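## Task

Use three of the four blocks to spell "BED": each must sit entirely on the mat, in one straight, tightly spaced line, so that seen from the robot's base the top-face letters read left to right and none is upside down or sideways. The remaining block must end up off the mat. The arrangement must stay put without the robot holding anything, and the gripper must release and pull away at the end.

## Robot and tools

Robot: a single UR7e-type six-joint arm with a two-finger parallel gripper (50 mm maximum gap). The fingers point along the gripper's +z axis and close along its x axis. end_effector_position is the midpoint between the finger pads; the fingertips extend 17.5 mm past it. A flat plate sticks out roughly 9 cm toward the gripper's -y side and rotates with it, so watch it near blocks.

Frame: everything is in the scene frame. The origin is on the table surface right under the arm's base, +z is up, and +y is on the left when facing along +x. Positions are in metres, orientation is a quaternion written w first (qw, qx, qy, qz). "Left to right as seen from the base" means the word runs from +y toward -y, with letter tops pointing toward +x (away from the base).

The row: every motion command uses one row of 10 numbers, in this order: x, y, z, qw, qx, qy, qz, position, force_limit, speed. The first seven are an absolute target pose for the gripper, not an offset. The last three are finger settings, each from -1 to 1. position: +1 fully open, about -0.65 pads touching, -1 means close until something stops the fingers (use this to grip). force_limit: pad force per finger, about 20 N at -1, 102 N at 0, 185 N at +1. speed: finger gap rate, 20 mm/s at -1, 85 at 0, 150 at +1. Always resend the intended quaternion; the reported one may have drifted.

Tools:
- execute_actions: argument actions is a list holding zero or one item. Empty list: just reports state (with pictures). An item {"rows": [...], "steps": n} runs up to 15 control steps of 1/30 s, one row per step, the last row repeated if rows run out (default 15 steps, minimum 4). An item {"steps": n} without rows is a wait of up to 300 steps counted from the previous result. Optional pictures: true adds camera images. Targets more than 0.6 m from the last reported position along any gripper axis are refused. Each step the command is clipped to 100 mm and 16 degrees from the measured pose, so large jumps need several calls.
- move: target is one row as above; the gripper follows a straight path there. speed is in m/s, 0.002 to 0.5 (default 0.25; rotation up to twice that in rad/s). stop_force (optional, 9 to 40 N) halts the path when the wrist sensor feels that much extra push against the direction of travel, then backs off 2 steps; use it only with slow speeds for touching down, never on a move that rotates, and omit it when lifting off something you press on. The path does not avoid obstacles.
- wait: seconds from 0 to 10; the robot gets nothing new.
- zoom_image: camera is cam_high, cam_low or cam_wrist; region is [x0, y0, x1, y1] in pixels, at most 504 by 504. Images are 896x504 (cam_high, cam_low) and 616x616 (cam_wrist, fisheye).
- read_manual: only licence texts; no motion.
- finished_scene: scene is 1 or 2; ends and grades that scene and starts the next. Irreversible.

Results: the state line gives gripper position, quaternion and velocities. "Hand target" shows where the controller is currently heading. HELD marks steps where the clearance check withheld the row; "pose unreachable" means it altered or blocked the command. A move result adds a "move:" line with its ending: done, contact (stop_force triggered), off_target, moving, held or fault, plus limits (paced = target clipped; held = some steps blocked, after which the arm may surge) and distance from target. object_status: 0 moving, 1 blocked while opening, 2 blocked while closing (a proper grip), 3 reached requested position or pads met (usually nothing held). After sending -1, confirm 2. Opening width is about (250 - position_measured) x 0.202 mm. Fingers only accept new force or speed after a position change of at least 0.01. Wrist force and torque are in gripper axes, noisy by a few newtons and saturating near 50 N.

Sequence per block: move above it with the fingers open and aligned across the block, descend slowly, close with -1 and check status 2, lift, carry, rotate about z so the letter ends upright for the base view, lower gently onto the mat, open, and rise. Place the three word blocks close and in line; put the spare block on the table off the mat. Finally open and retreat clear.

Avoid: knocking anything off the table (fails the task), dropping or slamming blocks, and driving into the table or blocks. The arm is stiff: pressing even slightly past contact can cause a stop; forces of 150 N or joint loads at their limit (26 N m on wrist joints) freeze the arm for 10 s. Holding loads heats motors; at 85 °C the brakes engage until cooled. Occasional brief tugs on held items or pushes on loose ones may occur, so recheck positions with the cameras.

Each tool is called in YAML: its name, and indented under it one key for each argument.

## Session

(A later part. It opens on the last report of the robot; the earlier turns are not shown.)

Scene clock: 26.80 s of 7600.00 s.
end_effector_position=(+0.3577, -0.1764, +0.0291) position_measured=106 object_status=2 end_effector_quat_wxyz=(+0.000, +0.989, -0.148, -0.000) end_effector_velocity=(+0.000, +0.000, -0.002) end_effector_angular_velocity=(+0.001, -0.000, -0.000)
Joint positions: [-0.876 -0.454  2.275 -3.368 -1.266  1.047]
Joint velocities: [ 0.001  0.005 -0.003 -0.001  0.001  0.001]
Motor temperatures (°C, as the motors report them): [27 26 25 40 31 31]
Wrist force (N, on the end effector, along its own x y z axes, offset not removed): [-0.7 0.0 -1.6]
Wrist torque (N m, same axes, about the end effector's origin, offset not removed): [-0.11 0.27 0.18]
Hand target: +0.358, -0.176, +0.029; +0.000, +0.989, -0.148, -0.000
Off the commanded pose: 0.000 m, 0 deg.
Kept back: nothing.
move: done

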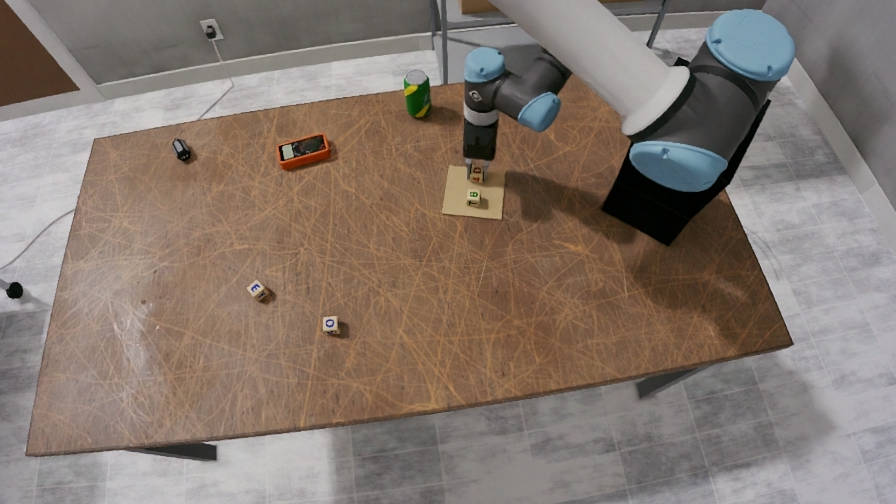

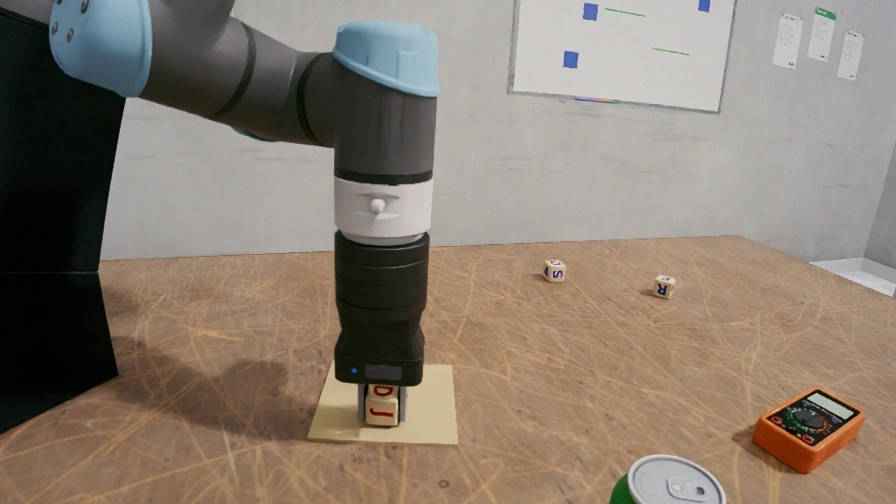

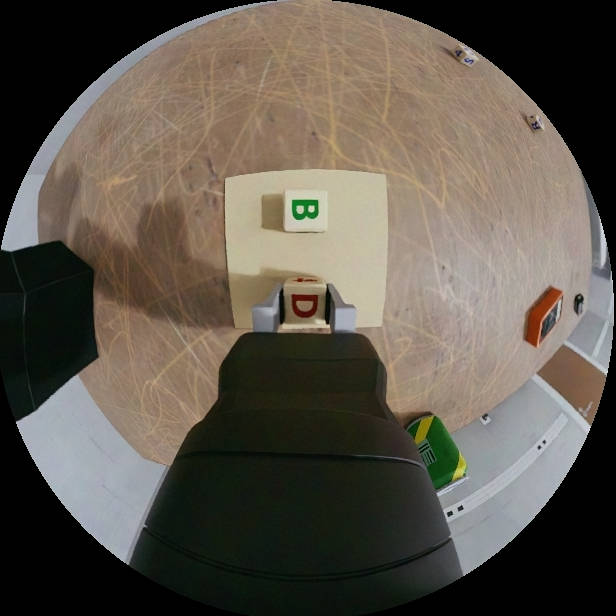

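move:
  target: [0.3577,-0.1764,0.018,0,0.989,-0.148,0,-1,-0.5,0]
  speed: 0.004
  stop_force: 9

Scene clock: 28.53 s of 7600.00 s.
end_effector_position=(+0.3578, -0.1765, +0.0244) position_measured=106 object_status=2 end_effector_quat_wxyz=(+0.000, +0.989, -0.148, +0.000) end_effector_velocity=(-0.001, +0.001, +0.001) end_effector_angular_velocity=(+0.003, +0.002, +0.002)
Joint positions: [-0.872 -0.441  2.266 -3.375 -1.266  1.051]
Joint velocities: [-0.    -0.003  0.002  0.005  0.001 -0.003]
Motor temperatures (°C, as the motors report them): [27 26 25 40 31 31]
Wrist force (N, on the end effector, along its own x y z axes, offset not removed): [-14.1 -0.3 -42.2]
Wrist torque (N m, same axes, about the end effector's origin, offset not removed): [0.16 0.17 0.06]
Hand target: +0.358, -0.176, +0.025; +0.000, +0.989, -0.148, +0.000
Off the commanded pose: 0.006 m, 0 deg.
Kept back: nothing.
move: contact

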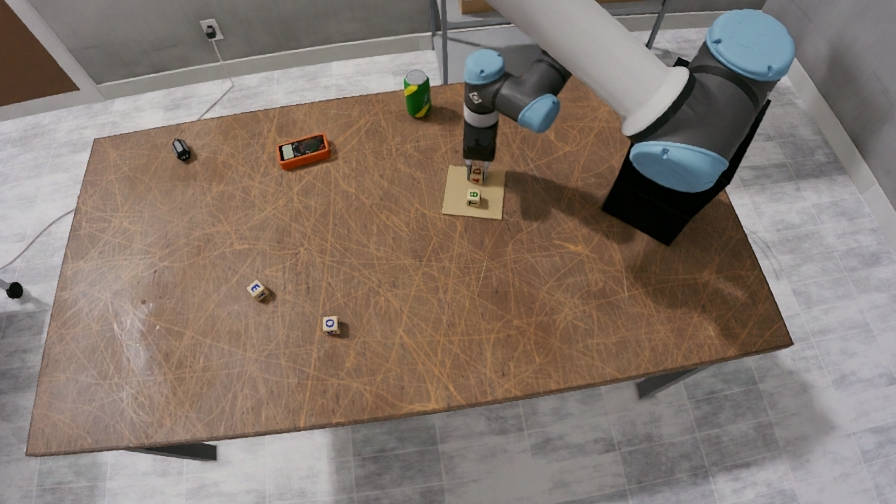

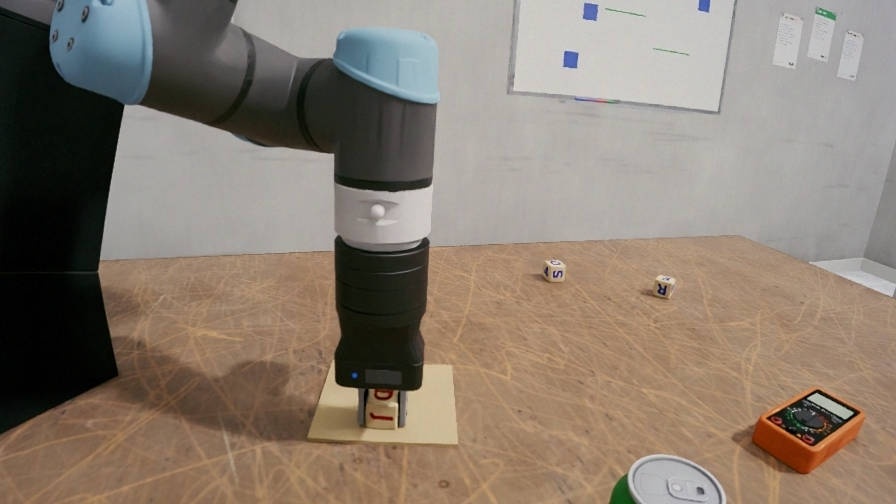

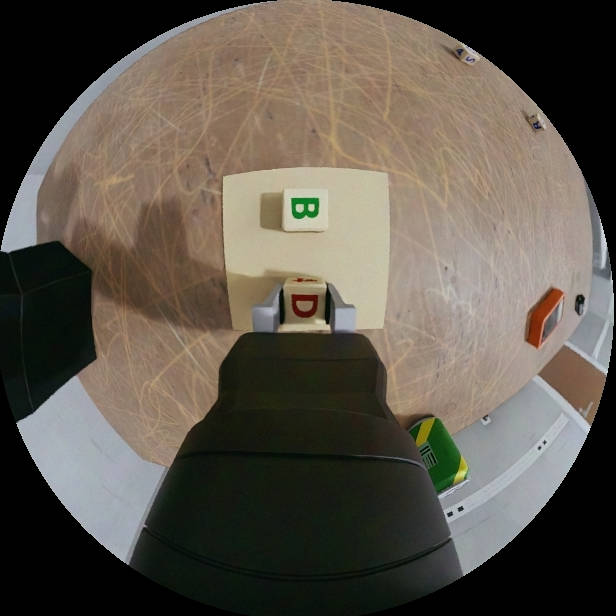

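move:
  target: [0.3577,-0.1764,0.0252,0,0.989,-0.148,0,1,-0.5,0]

move:
  target: [0.3577,-0.1764,0.08,0,0.989,-0.148,0,1,-0.5,0]

move:
  target: [0.86,0.04,0.09,0,0.906,-0.423,0,1,-0.5,0]
  speed: 0.4

zoom_image:
  camera: "cam_wrist"
  region: [200,180,400,380]

Scene clock: 29.47 s of 7600.00 s.
end_effector_position=(+0.3577, -0.1764, +0.0252) position_measured=3 object_status=3 end_effector_quat_wxyz=(-0.000, +0.989, -0.148, -0.000) end_effector_velocity=(-0.000, +0.000, -0.000) end_effector_angular_velocity=(+0.001, +0.001, -0.001)
Joint positions: [-0.873 -0.443  2.268 -3.374 -1.266  1.05 ]
Joint velocities: [-0.     0.    -0.     0.001 -0.    -0.   ]
Motor temperatures (°C, as the motors report them): [27 26 25 40 31 31]
Wrist force (N, on the end effector, along its own x y z axes, offset not removed): [-1.4 0.5 -1.9]
Wrist torque (N m, same axes, about the end effector's origin, offset not removed): [-0.04 0.36 0.17]
Hand target: +0.358, -0.176, +0.025; -0.000, +0.989, -0.148, +0.000
Off the commanded pose: 0.000 m, 0 deg.
Kept back: nothing.
move: done

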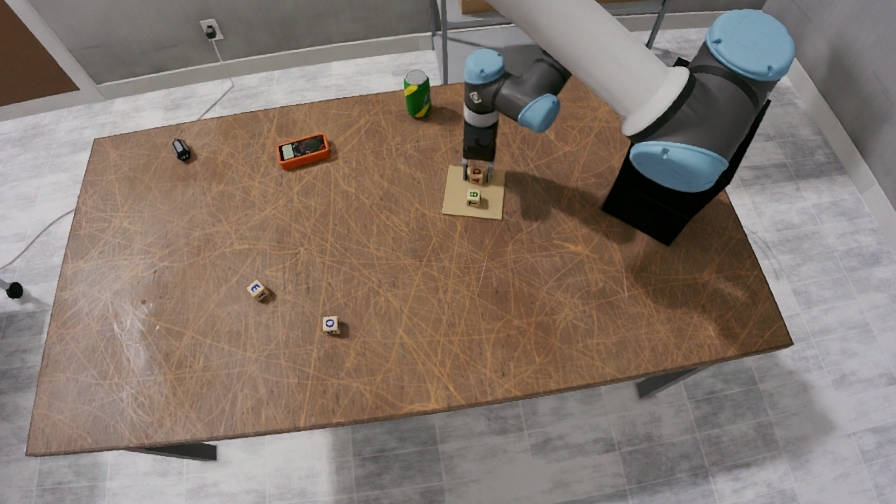

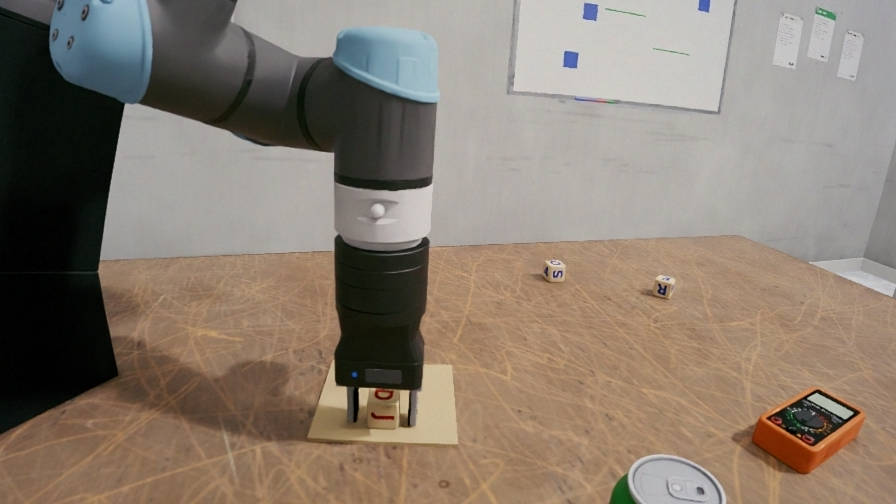

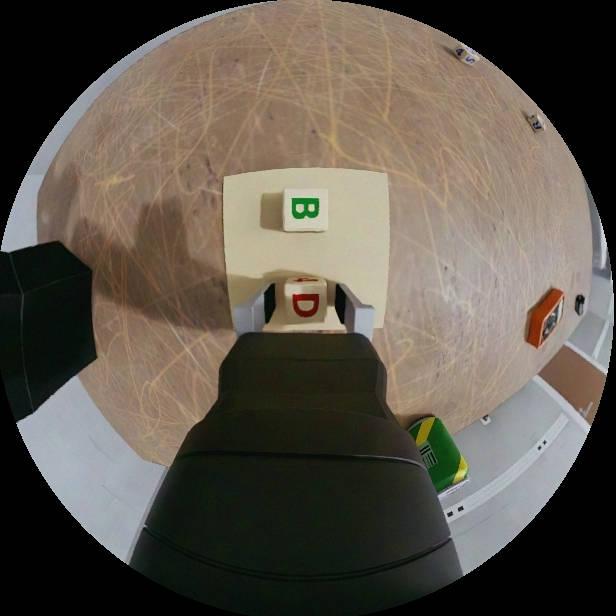

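Scene clock: 30.37 s of 7600.00 s.
end_effector_position=(+0.3577, -0.1764, +0.0799) position_measured=3 object_status=3 end_effector_quat_wxyz=(-0.000, +0.989, -0.148, +0.000) end_effector_velocity=(-0.001, -0.000, +0.001) end_effector_angular_velocity=(-0.001, +0.003, -0.000)
Joint positions: [-0.916 -0.607  2.352 -3.28  -1.267  1.006]
Joint velocities: [-0.001 -0.003  0.001  0.004 -0.003 -0.001]
Motor temperatures (°C, as the motors report them): [27 26 25 40 31 31]
Wrist force (N, on the end effector, along its own x y z axes, offset not removed): [-1.0 1.1 -2.8]
Wrist torque (N m, same axes, about the end effector's origin, offset not removed): [-0.01 0.29 0.15]
Hand target: +0.358, -0.176, +0.080; -0.000, +0.989, -0.148, +0.000
Off the commanded pose: 0.000 m, 0 deg.
Kept back: nothing.
move: done

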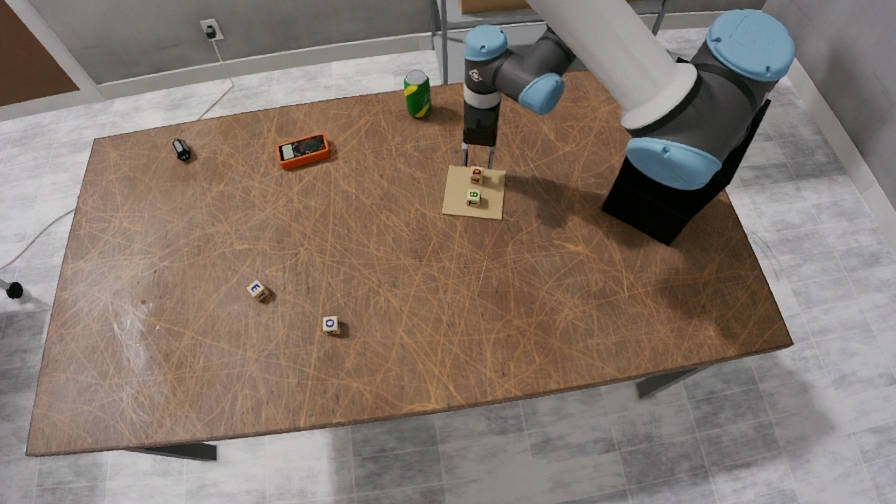

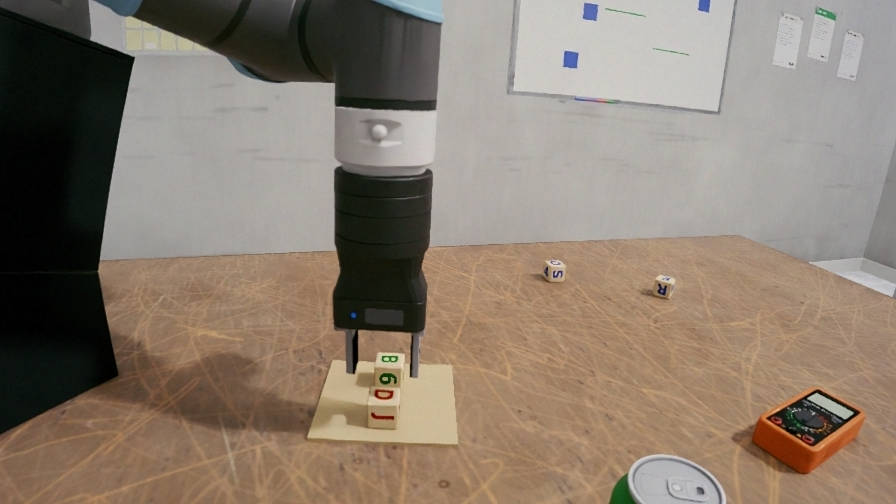

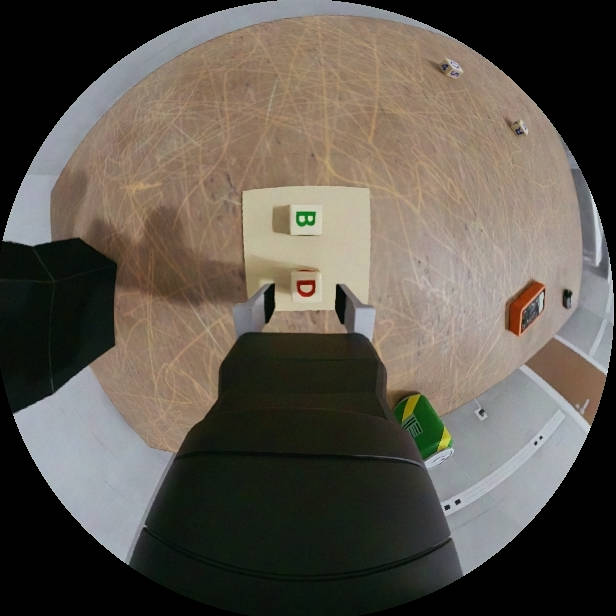

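Scene clock: 32.43 s of 7600.00 s.
end_effector_position=(+0.8596, +0.0403, +0.0899) position_measured=3 object_status=3 end_effector_quat_wxyz=(+0.000, +0.906, -0.423, +0.000) end_effector_velocity=(+0.001, -0.000, -0.001) end_effector_angular_velocity=(-0.000, +0.007, +0.000)
Joint positions: [-0.216 -0.48   1.02  -2.285 -1.318  2.31 ]
Joint velocities: [ 0.001  0.006 -0.014  0.015 -0.001 -0.001]
Motor temperatures (°C, as the motors report them): [27 26 25 40 31 31]
Wrist force (N, on the end effector, along its own x y z axes, offset not removed): [-0.9 -0.4 -1.6]
Wrist torque (N m, same axes, about the end effector's origin, offset not removed): [-0.24 0.29 0.11]
Hand target: +0.860, +0.040, +0.090; +0.000, +0.906, -0.423, +0.000
Off the commanded pose: 0.001 m, 0 deg.
Kept back: nothing.
move: done

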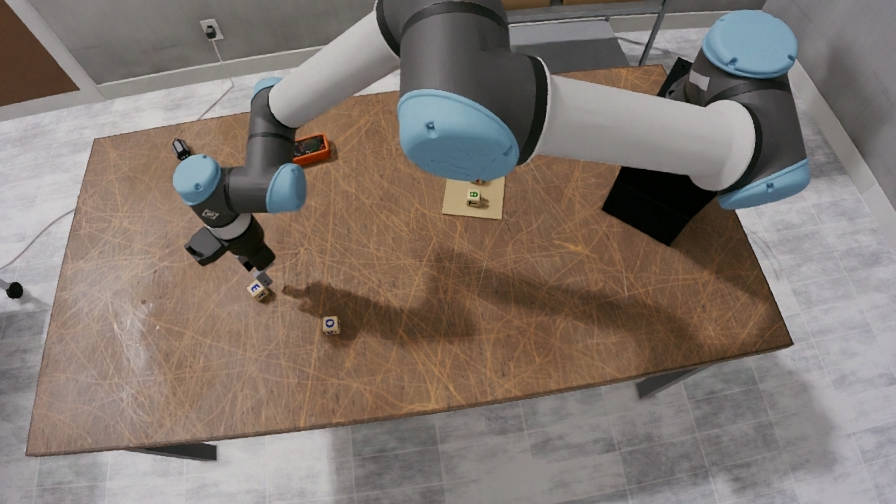

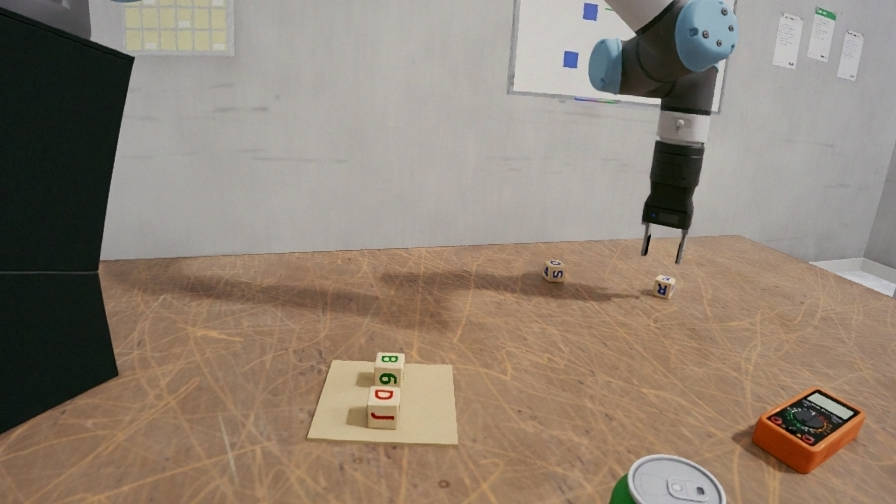

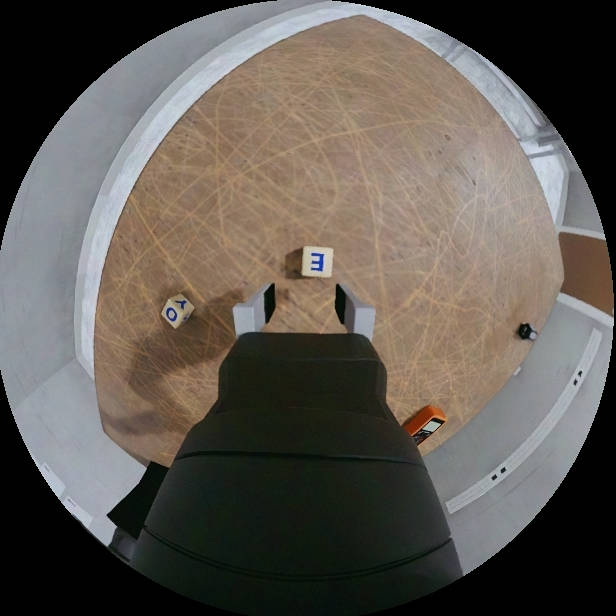

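Region (200, 180, 400, 380) of cam_wrist's 616x616 image, scaled by 2.520, with more detail than that image has.

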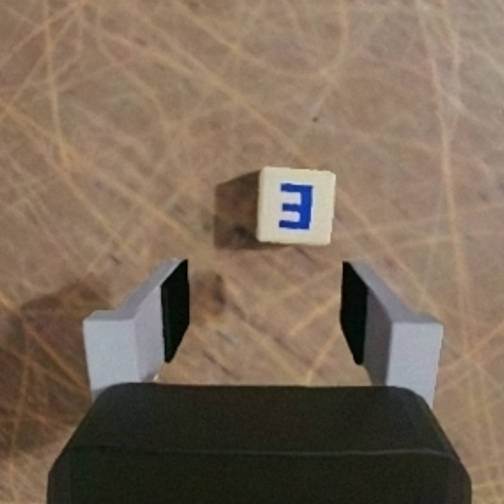

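move:
  target: [0.8865,0.0465,0.065,0,0.951,0.309,0,1,-0.5,0]
  speed: 0.5

zoom_image:
  camera: "cam_wrist"
  region: [200,180,400,380]

Scene clock: 34.77 s of 7600.00 s.
end_effector_position=(+0.8865, +0.0465, +0.0650) position_measured=3 object_status=3 end_effector_quat_wxyz=(+0.000, +0.951, +0.309, +0.000) end_effector_velocity=(+0.000, +0.000, -0.000) end_effector_angular_velocity=(+0.000, +0.005, +0.008)
Joint positions: [-0.197 -0.273  0.615 -2.091 -1.321  0.827]
Joint velocities: [ 0.     0.006 -0.013  0.013 -0.001 -0.009]
Motor temperatures (°C, as the motors report them): [27 26 25 40 31 31]
Wrist force (N, on the end effector, along its own x y z axes, offset not removed): [-1.7 1.6 -1.5]
Wrist torque (N m, same axes, about the end effector's origin, offset not removed): [0.05 0.36 0.17]
Hand target: +0.887, +0.047, +0.065; +0.000, +0.951, +0.309, +0.000
Off the commanded pose: 0.000 m, 0 deg.
Kept back: nothing.
move: done

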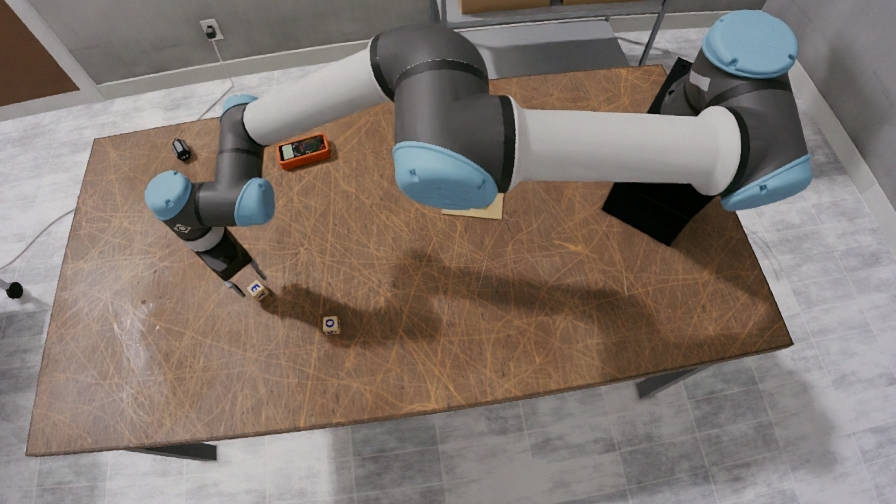

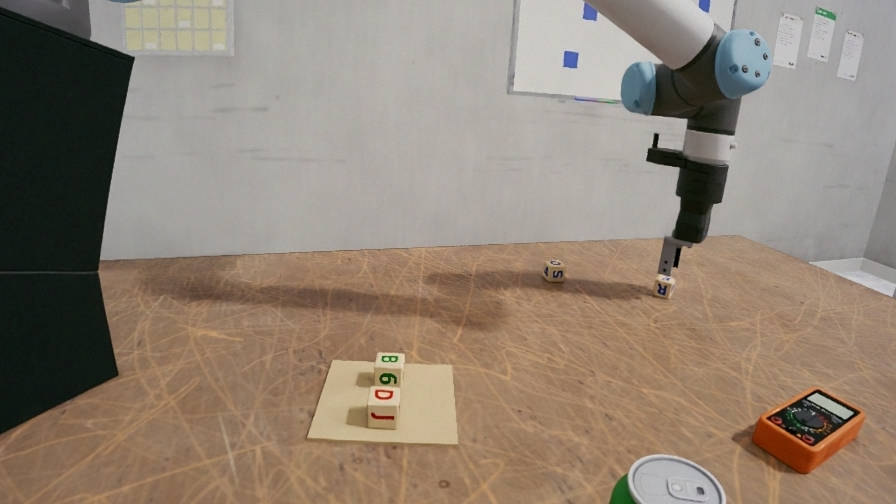

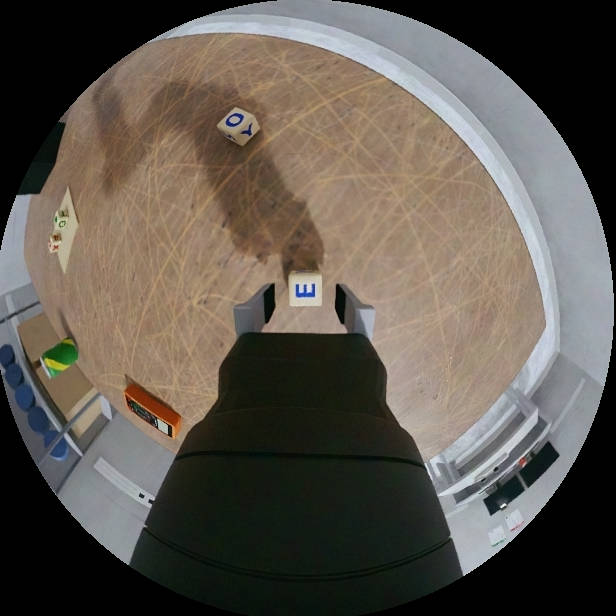

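Region (200, 180, 400, 380) of cam_wrist's 616x616 image, scaled by 2.520, with more detail than that image has.

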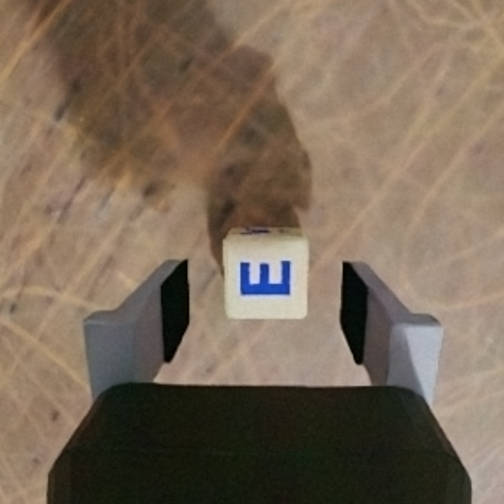

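move:
  target: [0.8865,0.0465,0.023,0,0.951,0.309,0,1,-0.5,0]
  speed: 0.06

Scene clock: 36.07 s of 7600.00 s.
end_effector_position=(+0.8865, +0.0465, +0.0231) position_measured=3 object_status=3 end_effector_quat_wxyz=(+0.000, +0.951, +0.309, +0.000) end_effector_velocity=(-0.001, -0.001, -0.002) end_effector_angular_velocity=(-0.001, +0.004, -0.001)
Joint positions: [-0.186 -0.177  0.52  -2.095 -1.323  0.838]
Joint velocities: [ 0.     0.005 -0.008  0.007 -0.001  0.   ]
Motor temperatures (°C, as the motors report them): [27 26 25 40 31 31]
Wrist force (N, on the end effector, along its own x y z axes, offset not removed): [-1.9 1.0 -3.5]
Wrist torque (N m, same axes, about the end effector's origin, offset not removed): [0.01 0.42 0.12]
Hand target: +0.887, +0.047, +0.023; +0.000, +0.951, +0.309, +0.000
Off the commanded pose: 0.000 m, 0 deg.
Kept back: nothing.
move: done

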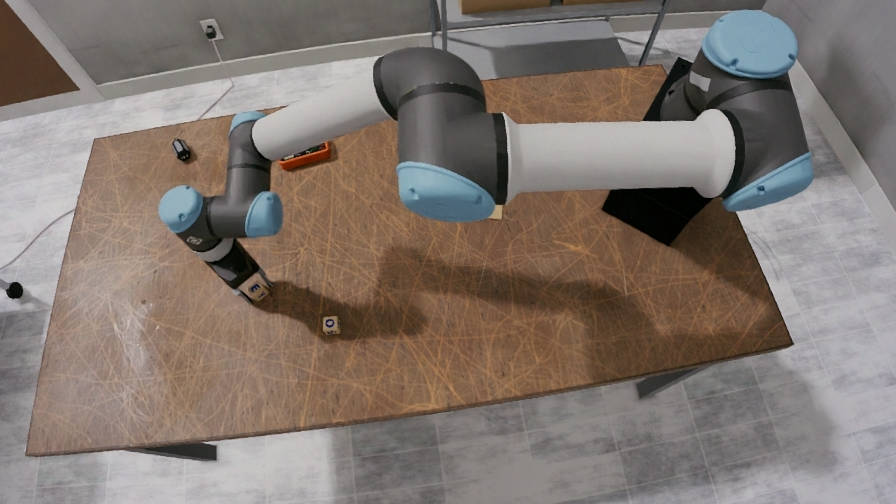

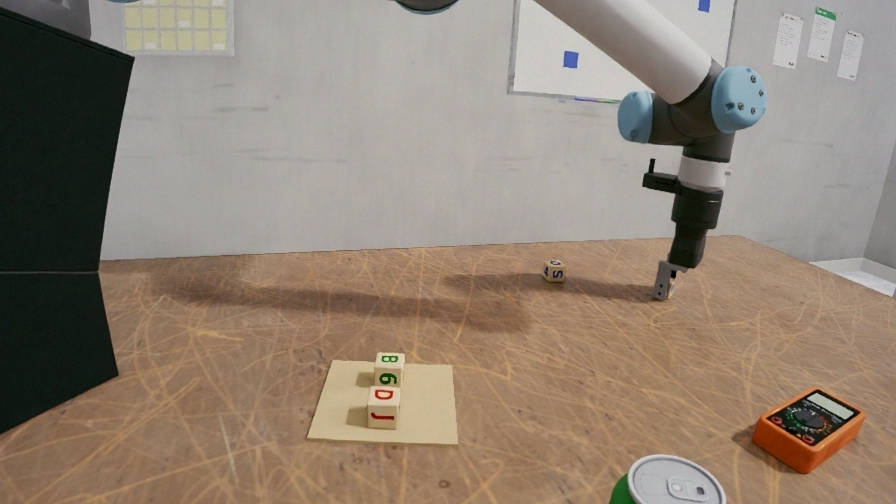

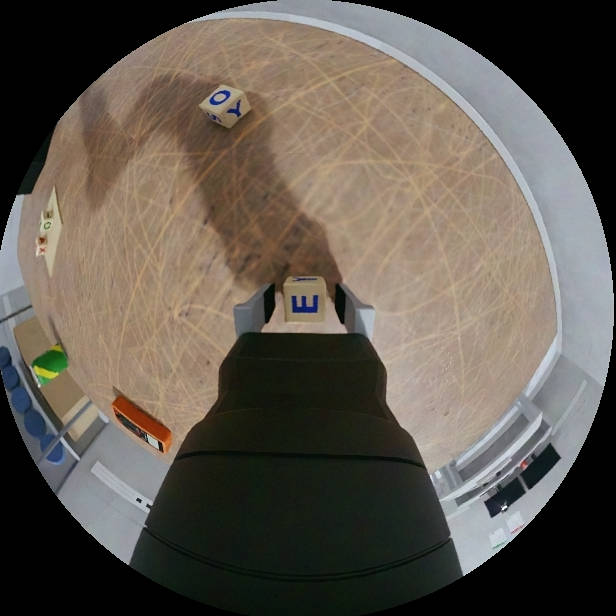

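move:
  target: [0.8865,0.0465,0.023,0,0.951,0.309,0,-1,-0.5,0]

move:
  target: [0.88,0.044,0.07,0,0.951,0.309,0,-1,-0.5,0]
  speed: 0.15

move:
  target: [0.3677,-0.1439,0.075,0,0.148,0.989,0,-1,-0.5,0]
  speed: 0.5

move:
  target: [0.3677,-0.1439,0.06,0,0.148,0.989,0,-1,-0.5,0]
  speed: 0.05

Scene clock: 37.00 s of 7600.00 s.
end_effector_position=(+0.8865, +0.0465, +0.0230) position_measured=106 object_status=2 end_effector_quat_wxyz=(+0.000, +0.951, +0.309, +0.000) end_effector_velocity=(+0.000, -0.000, +0.000) end_effector_angular_velocity=(-0.001, -0.001, -0.000)
Joint positions: [-0.186 -0.177  0.519 -2.094 -1.323  0.838]
Joint velocities: [-0.    -0.    -0.    -0.001 -0.001  0.   ]
Motor temperatures (°C, as the motors report them): [27 26 25 40 31 31]
Wrist force (N, on the end effector, along its own x y z axes, offset not removed): [-1.2 2.1 -2.8]
Wrist torque (N m, same axes, about the end effector's origin, offset not removed): [0.15 0.37 0.04]
Hand target: +0.887, +0.047, +0.023; -0.000, +0.951, +0.309, -0.000
Off the commanded pose: 0.000 m, 0 deg.
Kept back: nothing.
move: done

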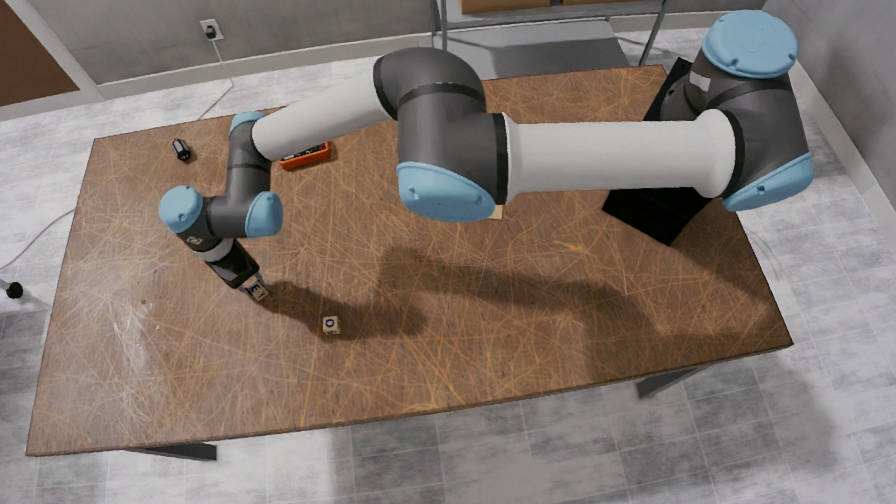

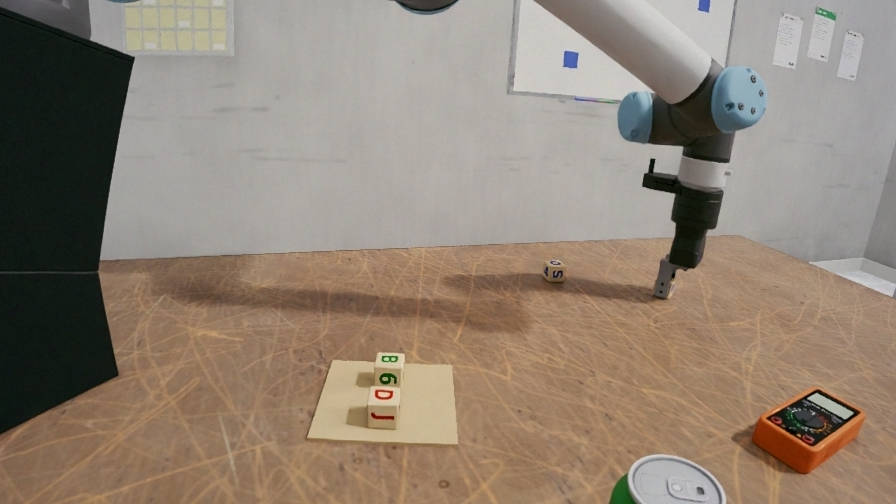

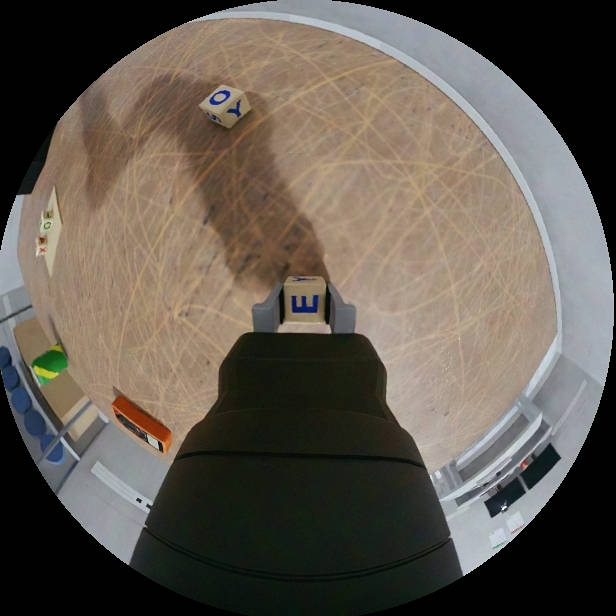

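Scene clock: 37.87 s of 7600.00 s.
end_effector_position=(+0.8800, +0.0440, +0.0699) position_measured=106 object_status=2 end_effector_quat_wxyz=(-0.000, +0.951, +0.309, -0.000) end_effector_velocity=(+0.000, +0.000, +0.002) end_effector_angular_velocity=(+0.001, -0.003, +0.001)
Joint positions: [-0.202 -0.304  0.672 -2.115 -1.32   0.821]
Joint velocities: [-0.    -0.005  0.007 -0.005  0.001 -0.001]
Motor temperatures (°C, as the motors report them): [27 26 25 40 31 31]
Wrist force (N, on the end effector, along its own x y z axes, offset not removed): [-1.9 1.0 -2.0]
Wrist torque (N m, same axes, about the end effector's origin, offset not removed): [-0.08 0.44 0.12]
Hand target: +0.880, +0.044, +0.070; -0.000, +0.951, +0.309, -0.000
Off the commanded pose: 0.000 m, 0 deg.
Kept back: nothing.
move: done

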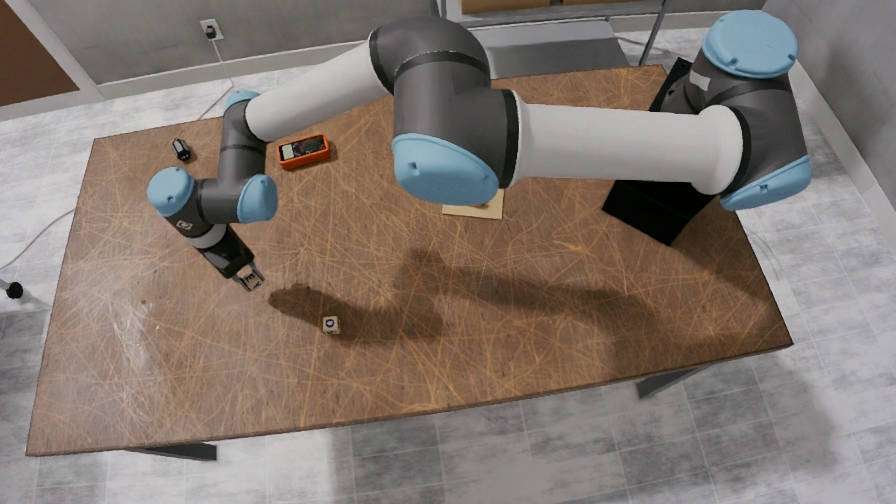

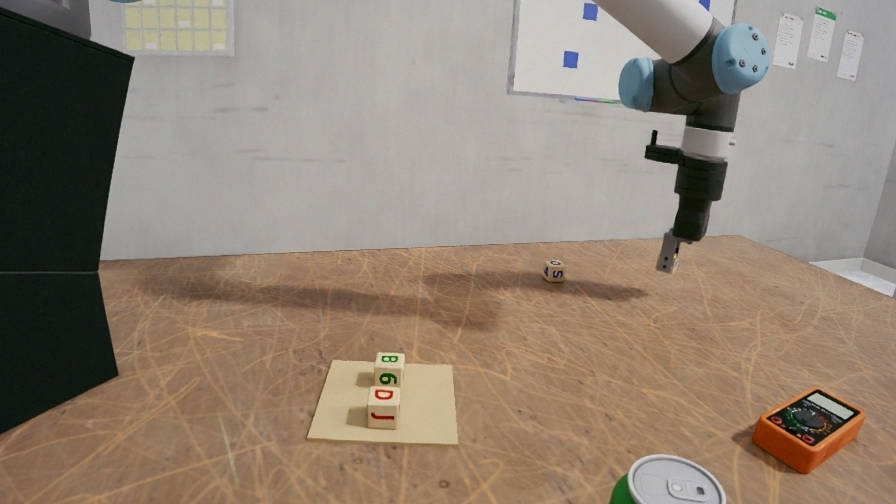

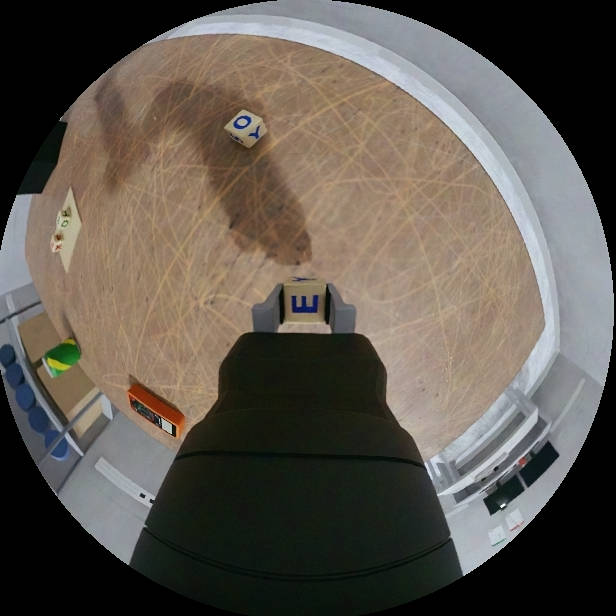

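Scene clock: 40.73 s of 7600.00 s.
end_effector_position=(+0.3679, -0.1443, +0.0752) position_measured=106 object_status=2 end_effector_quat_wxyz=(-0.000, +0.148, +0.989, +0.000) end_effector_velocity=(-0.000, -0.001, -0.000) end_effector_angular_velocity=(+0.003, -0.005, +0.006)
Joint positions: [-0.721 -0.641  2.392 -3.348 -1.267 -1.931]
Joint velocities: [-0.006  0.003  0.003 -0.006  0.005 -0.011]
Motor temperatures (°C, as the motors report them): [27 26 25 40 31 31]
Wrist force (N, on the end effector, along its own x y z axes, offset not removed): [-0.5 0.0 -2.6]
Wrist torque (N m, same axes, about the end effector's origin, offset not removed): [-0.28 0.18 0.08]
Hand target: +0.368, -0.144, +0.075; -0.000, +0.148, +0.989, +0.000
Off the commanded pose: 0.000 m, 0 deg.
Kept back: nothing.
move: done

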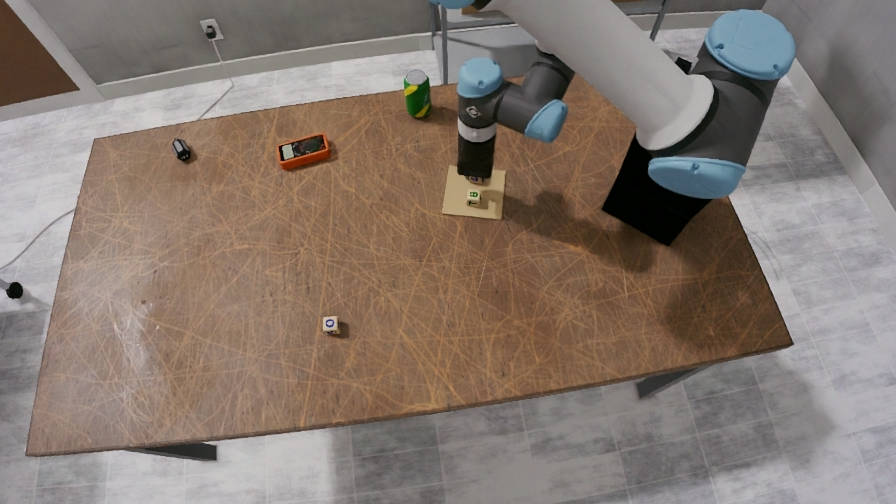

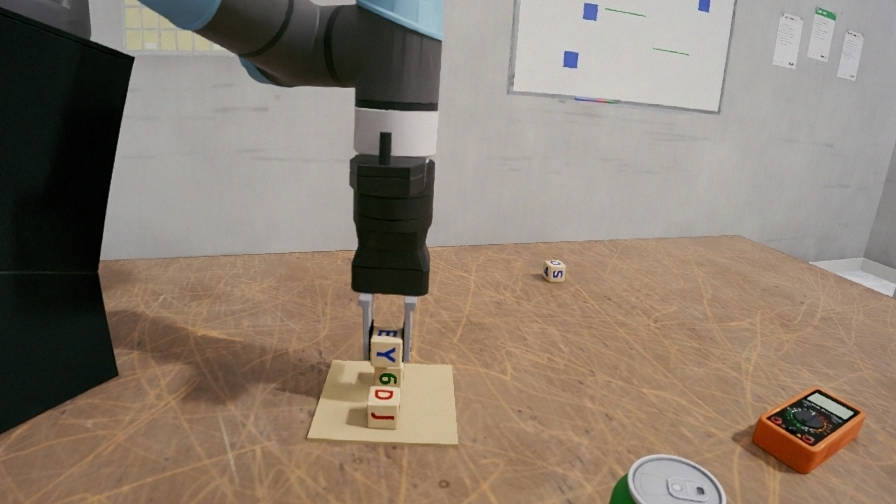

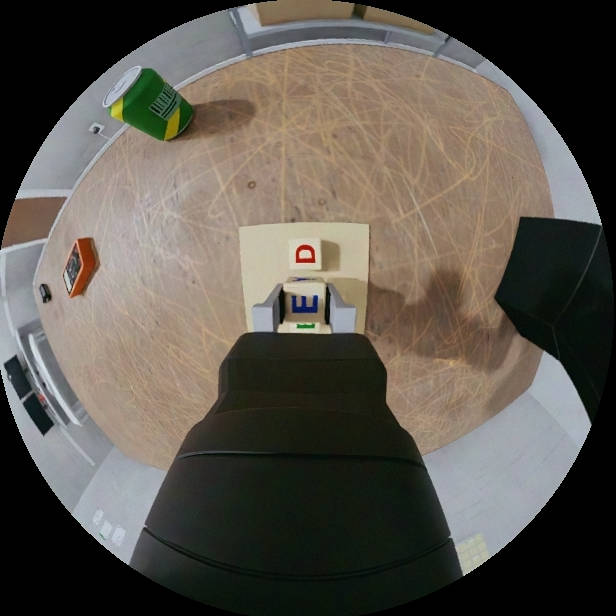

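Scene clock: 41.53 s of 7600.00 s.
end_effector_position=(+0.3677, -0.1439, +0.0601) position_measured=106 object_status=2 end_effector_quat_wxyz=(-0.000, +0.148, +0.989, -0.000) end_effector_velocity=(-0.000, +0.000, -0.001) end_effector_angular_velocity=(+0.001, -0.000, +0.000)
Joint positions: [-0.708 -0.592  2.371 -3.379 -1.267 -1.919]
Joint velocities: [ 0.001  0.003 -0.001 -0.002  0.001  0.001]
Motor temperatures (°C, as the motors report them): [27 26 25 40 31 31]
Wrist force (N, on the end effector, along its own x y z axes, offset not removed): [0.0 0.9 -1.7]
Wrist torque (N m, same axes, about the end effector's origin, offset not removed): [0.01 0.08 0.04]
Hand target: +0.368, -0.144, +0.060; +0.000, +0.148, +0.989, -0.000
Off the commanded pose: 0.000 m, 0 deg.
Kept back: nothing.
move: done

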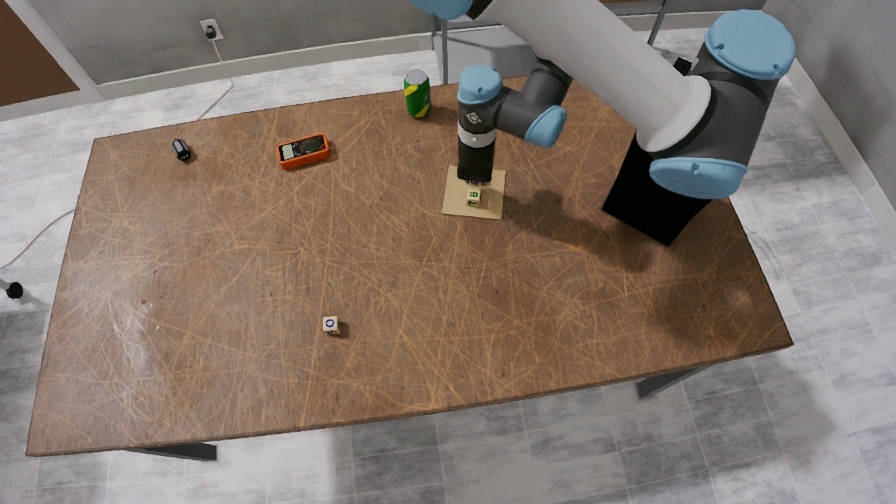

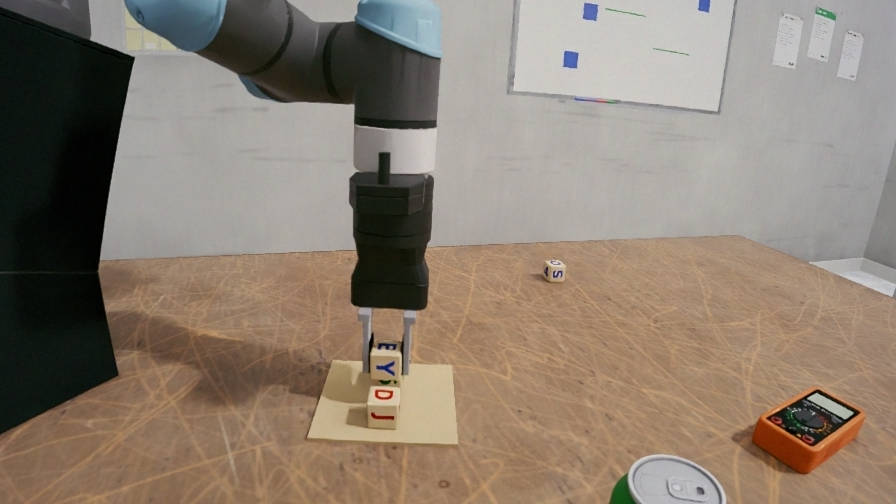

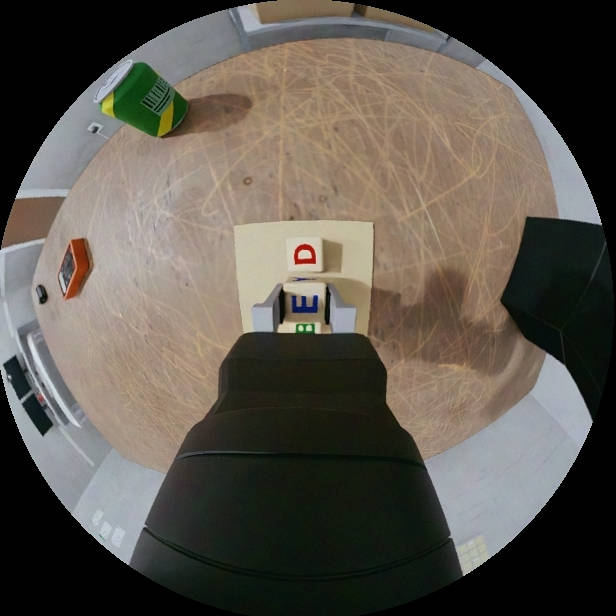

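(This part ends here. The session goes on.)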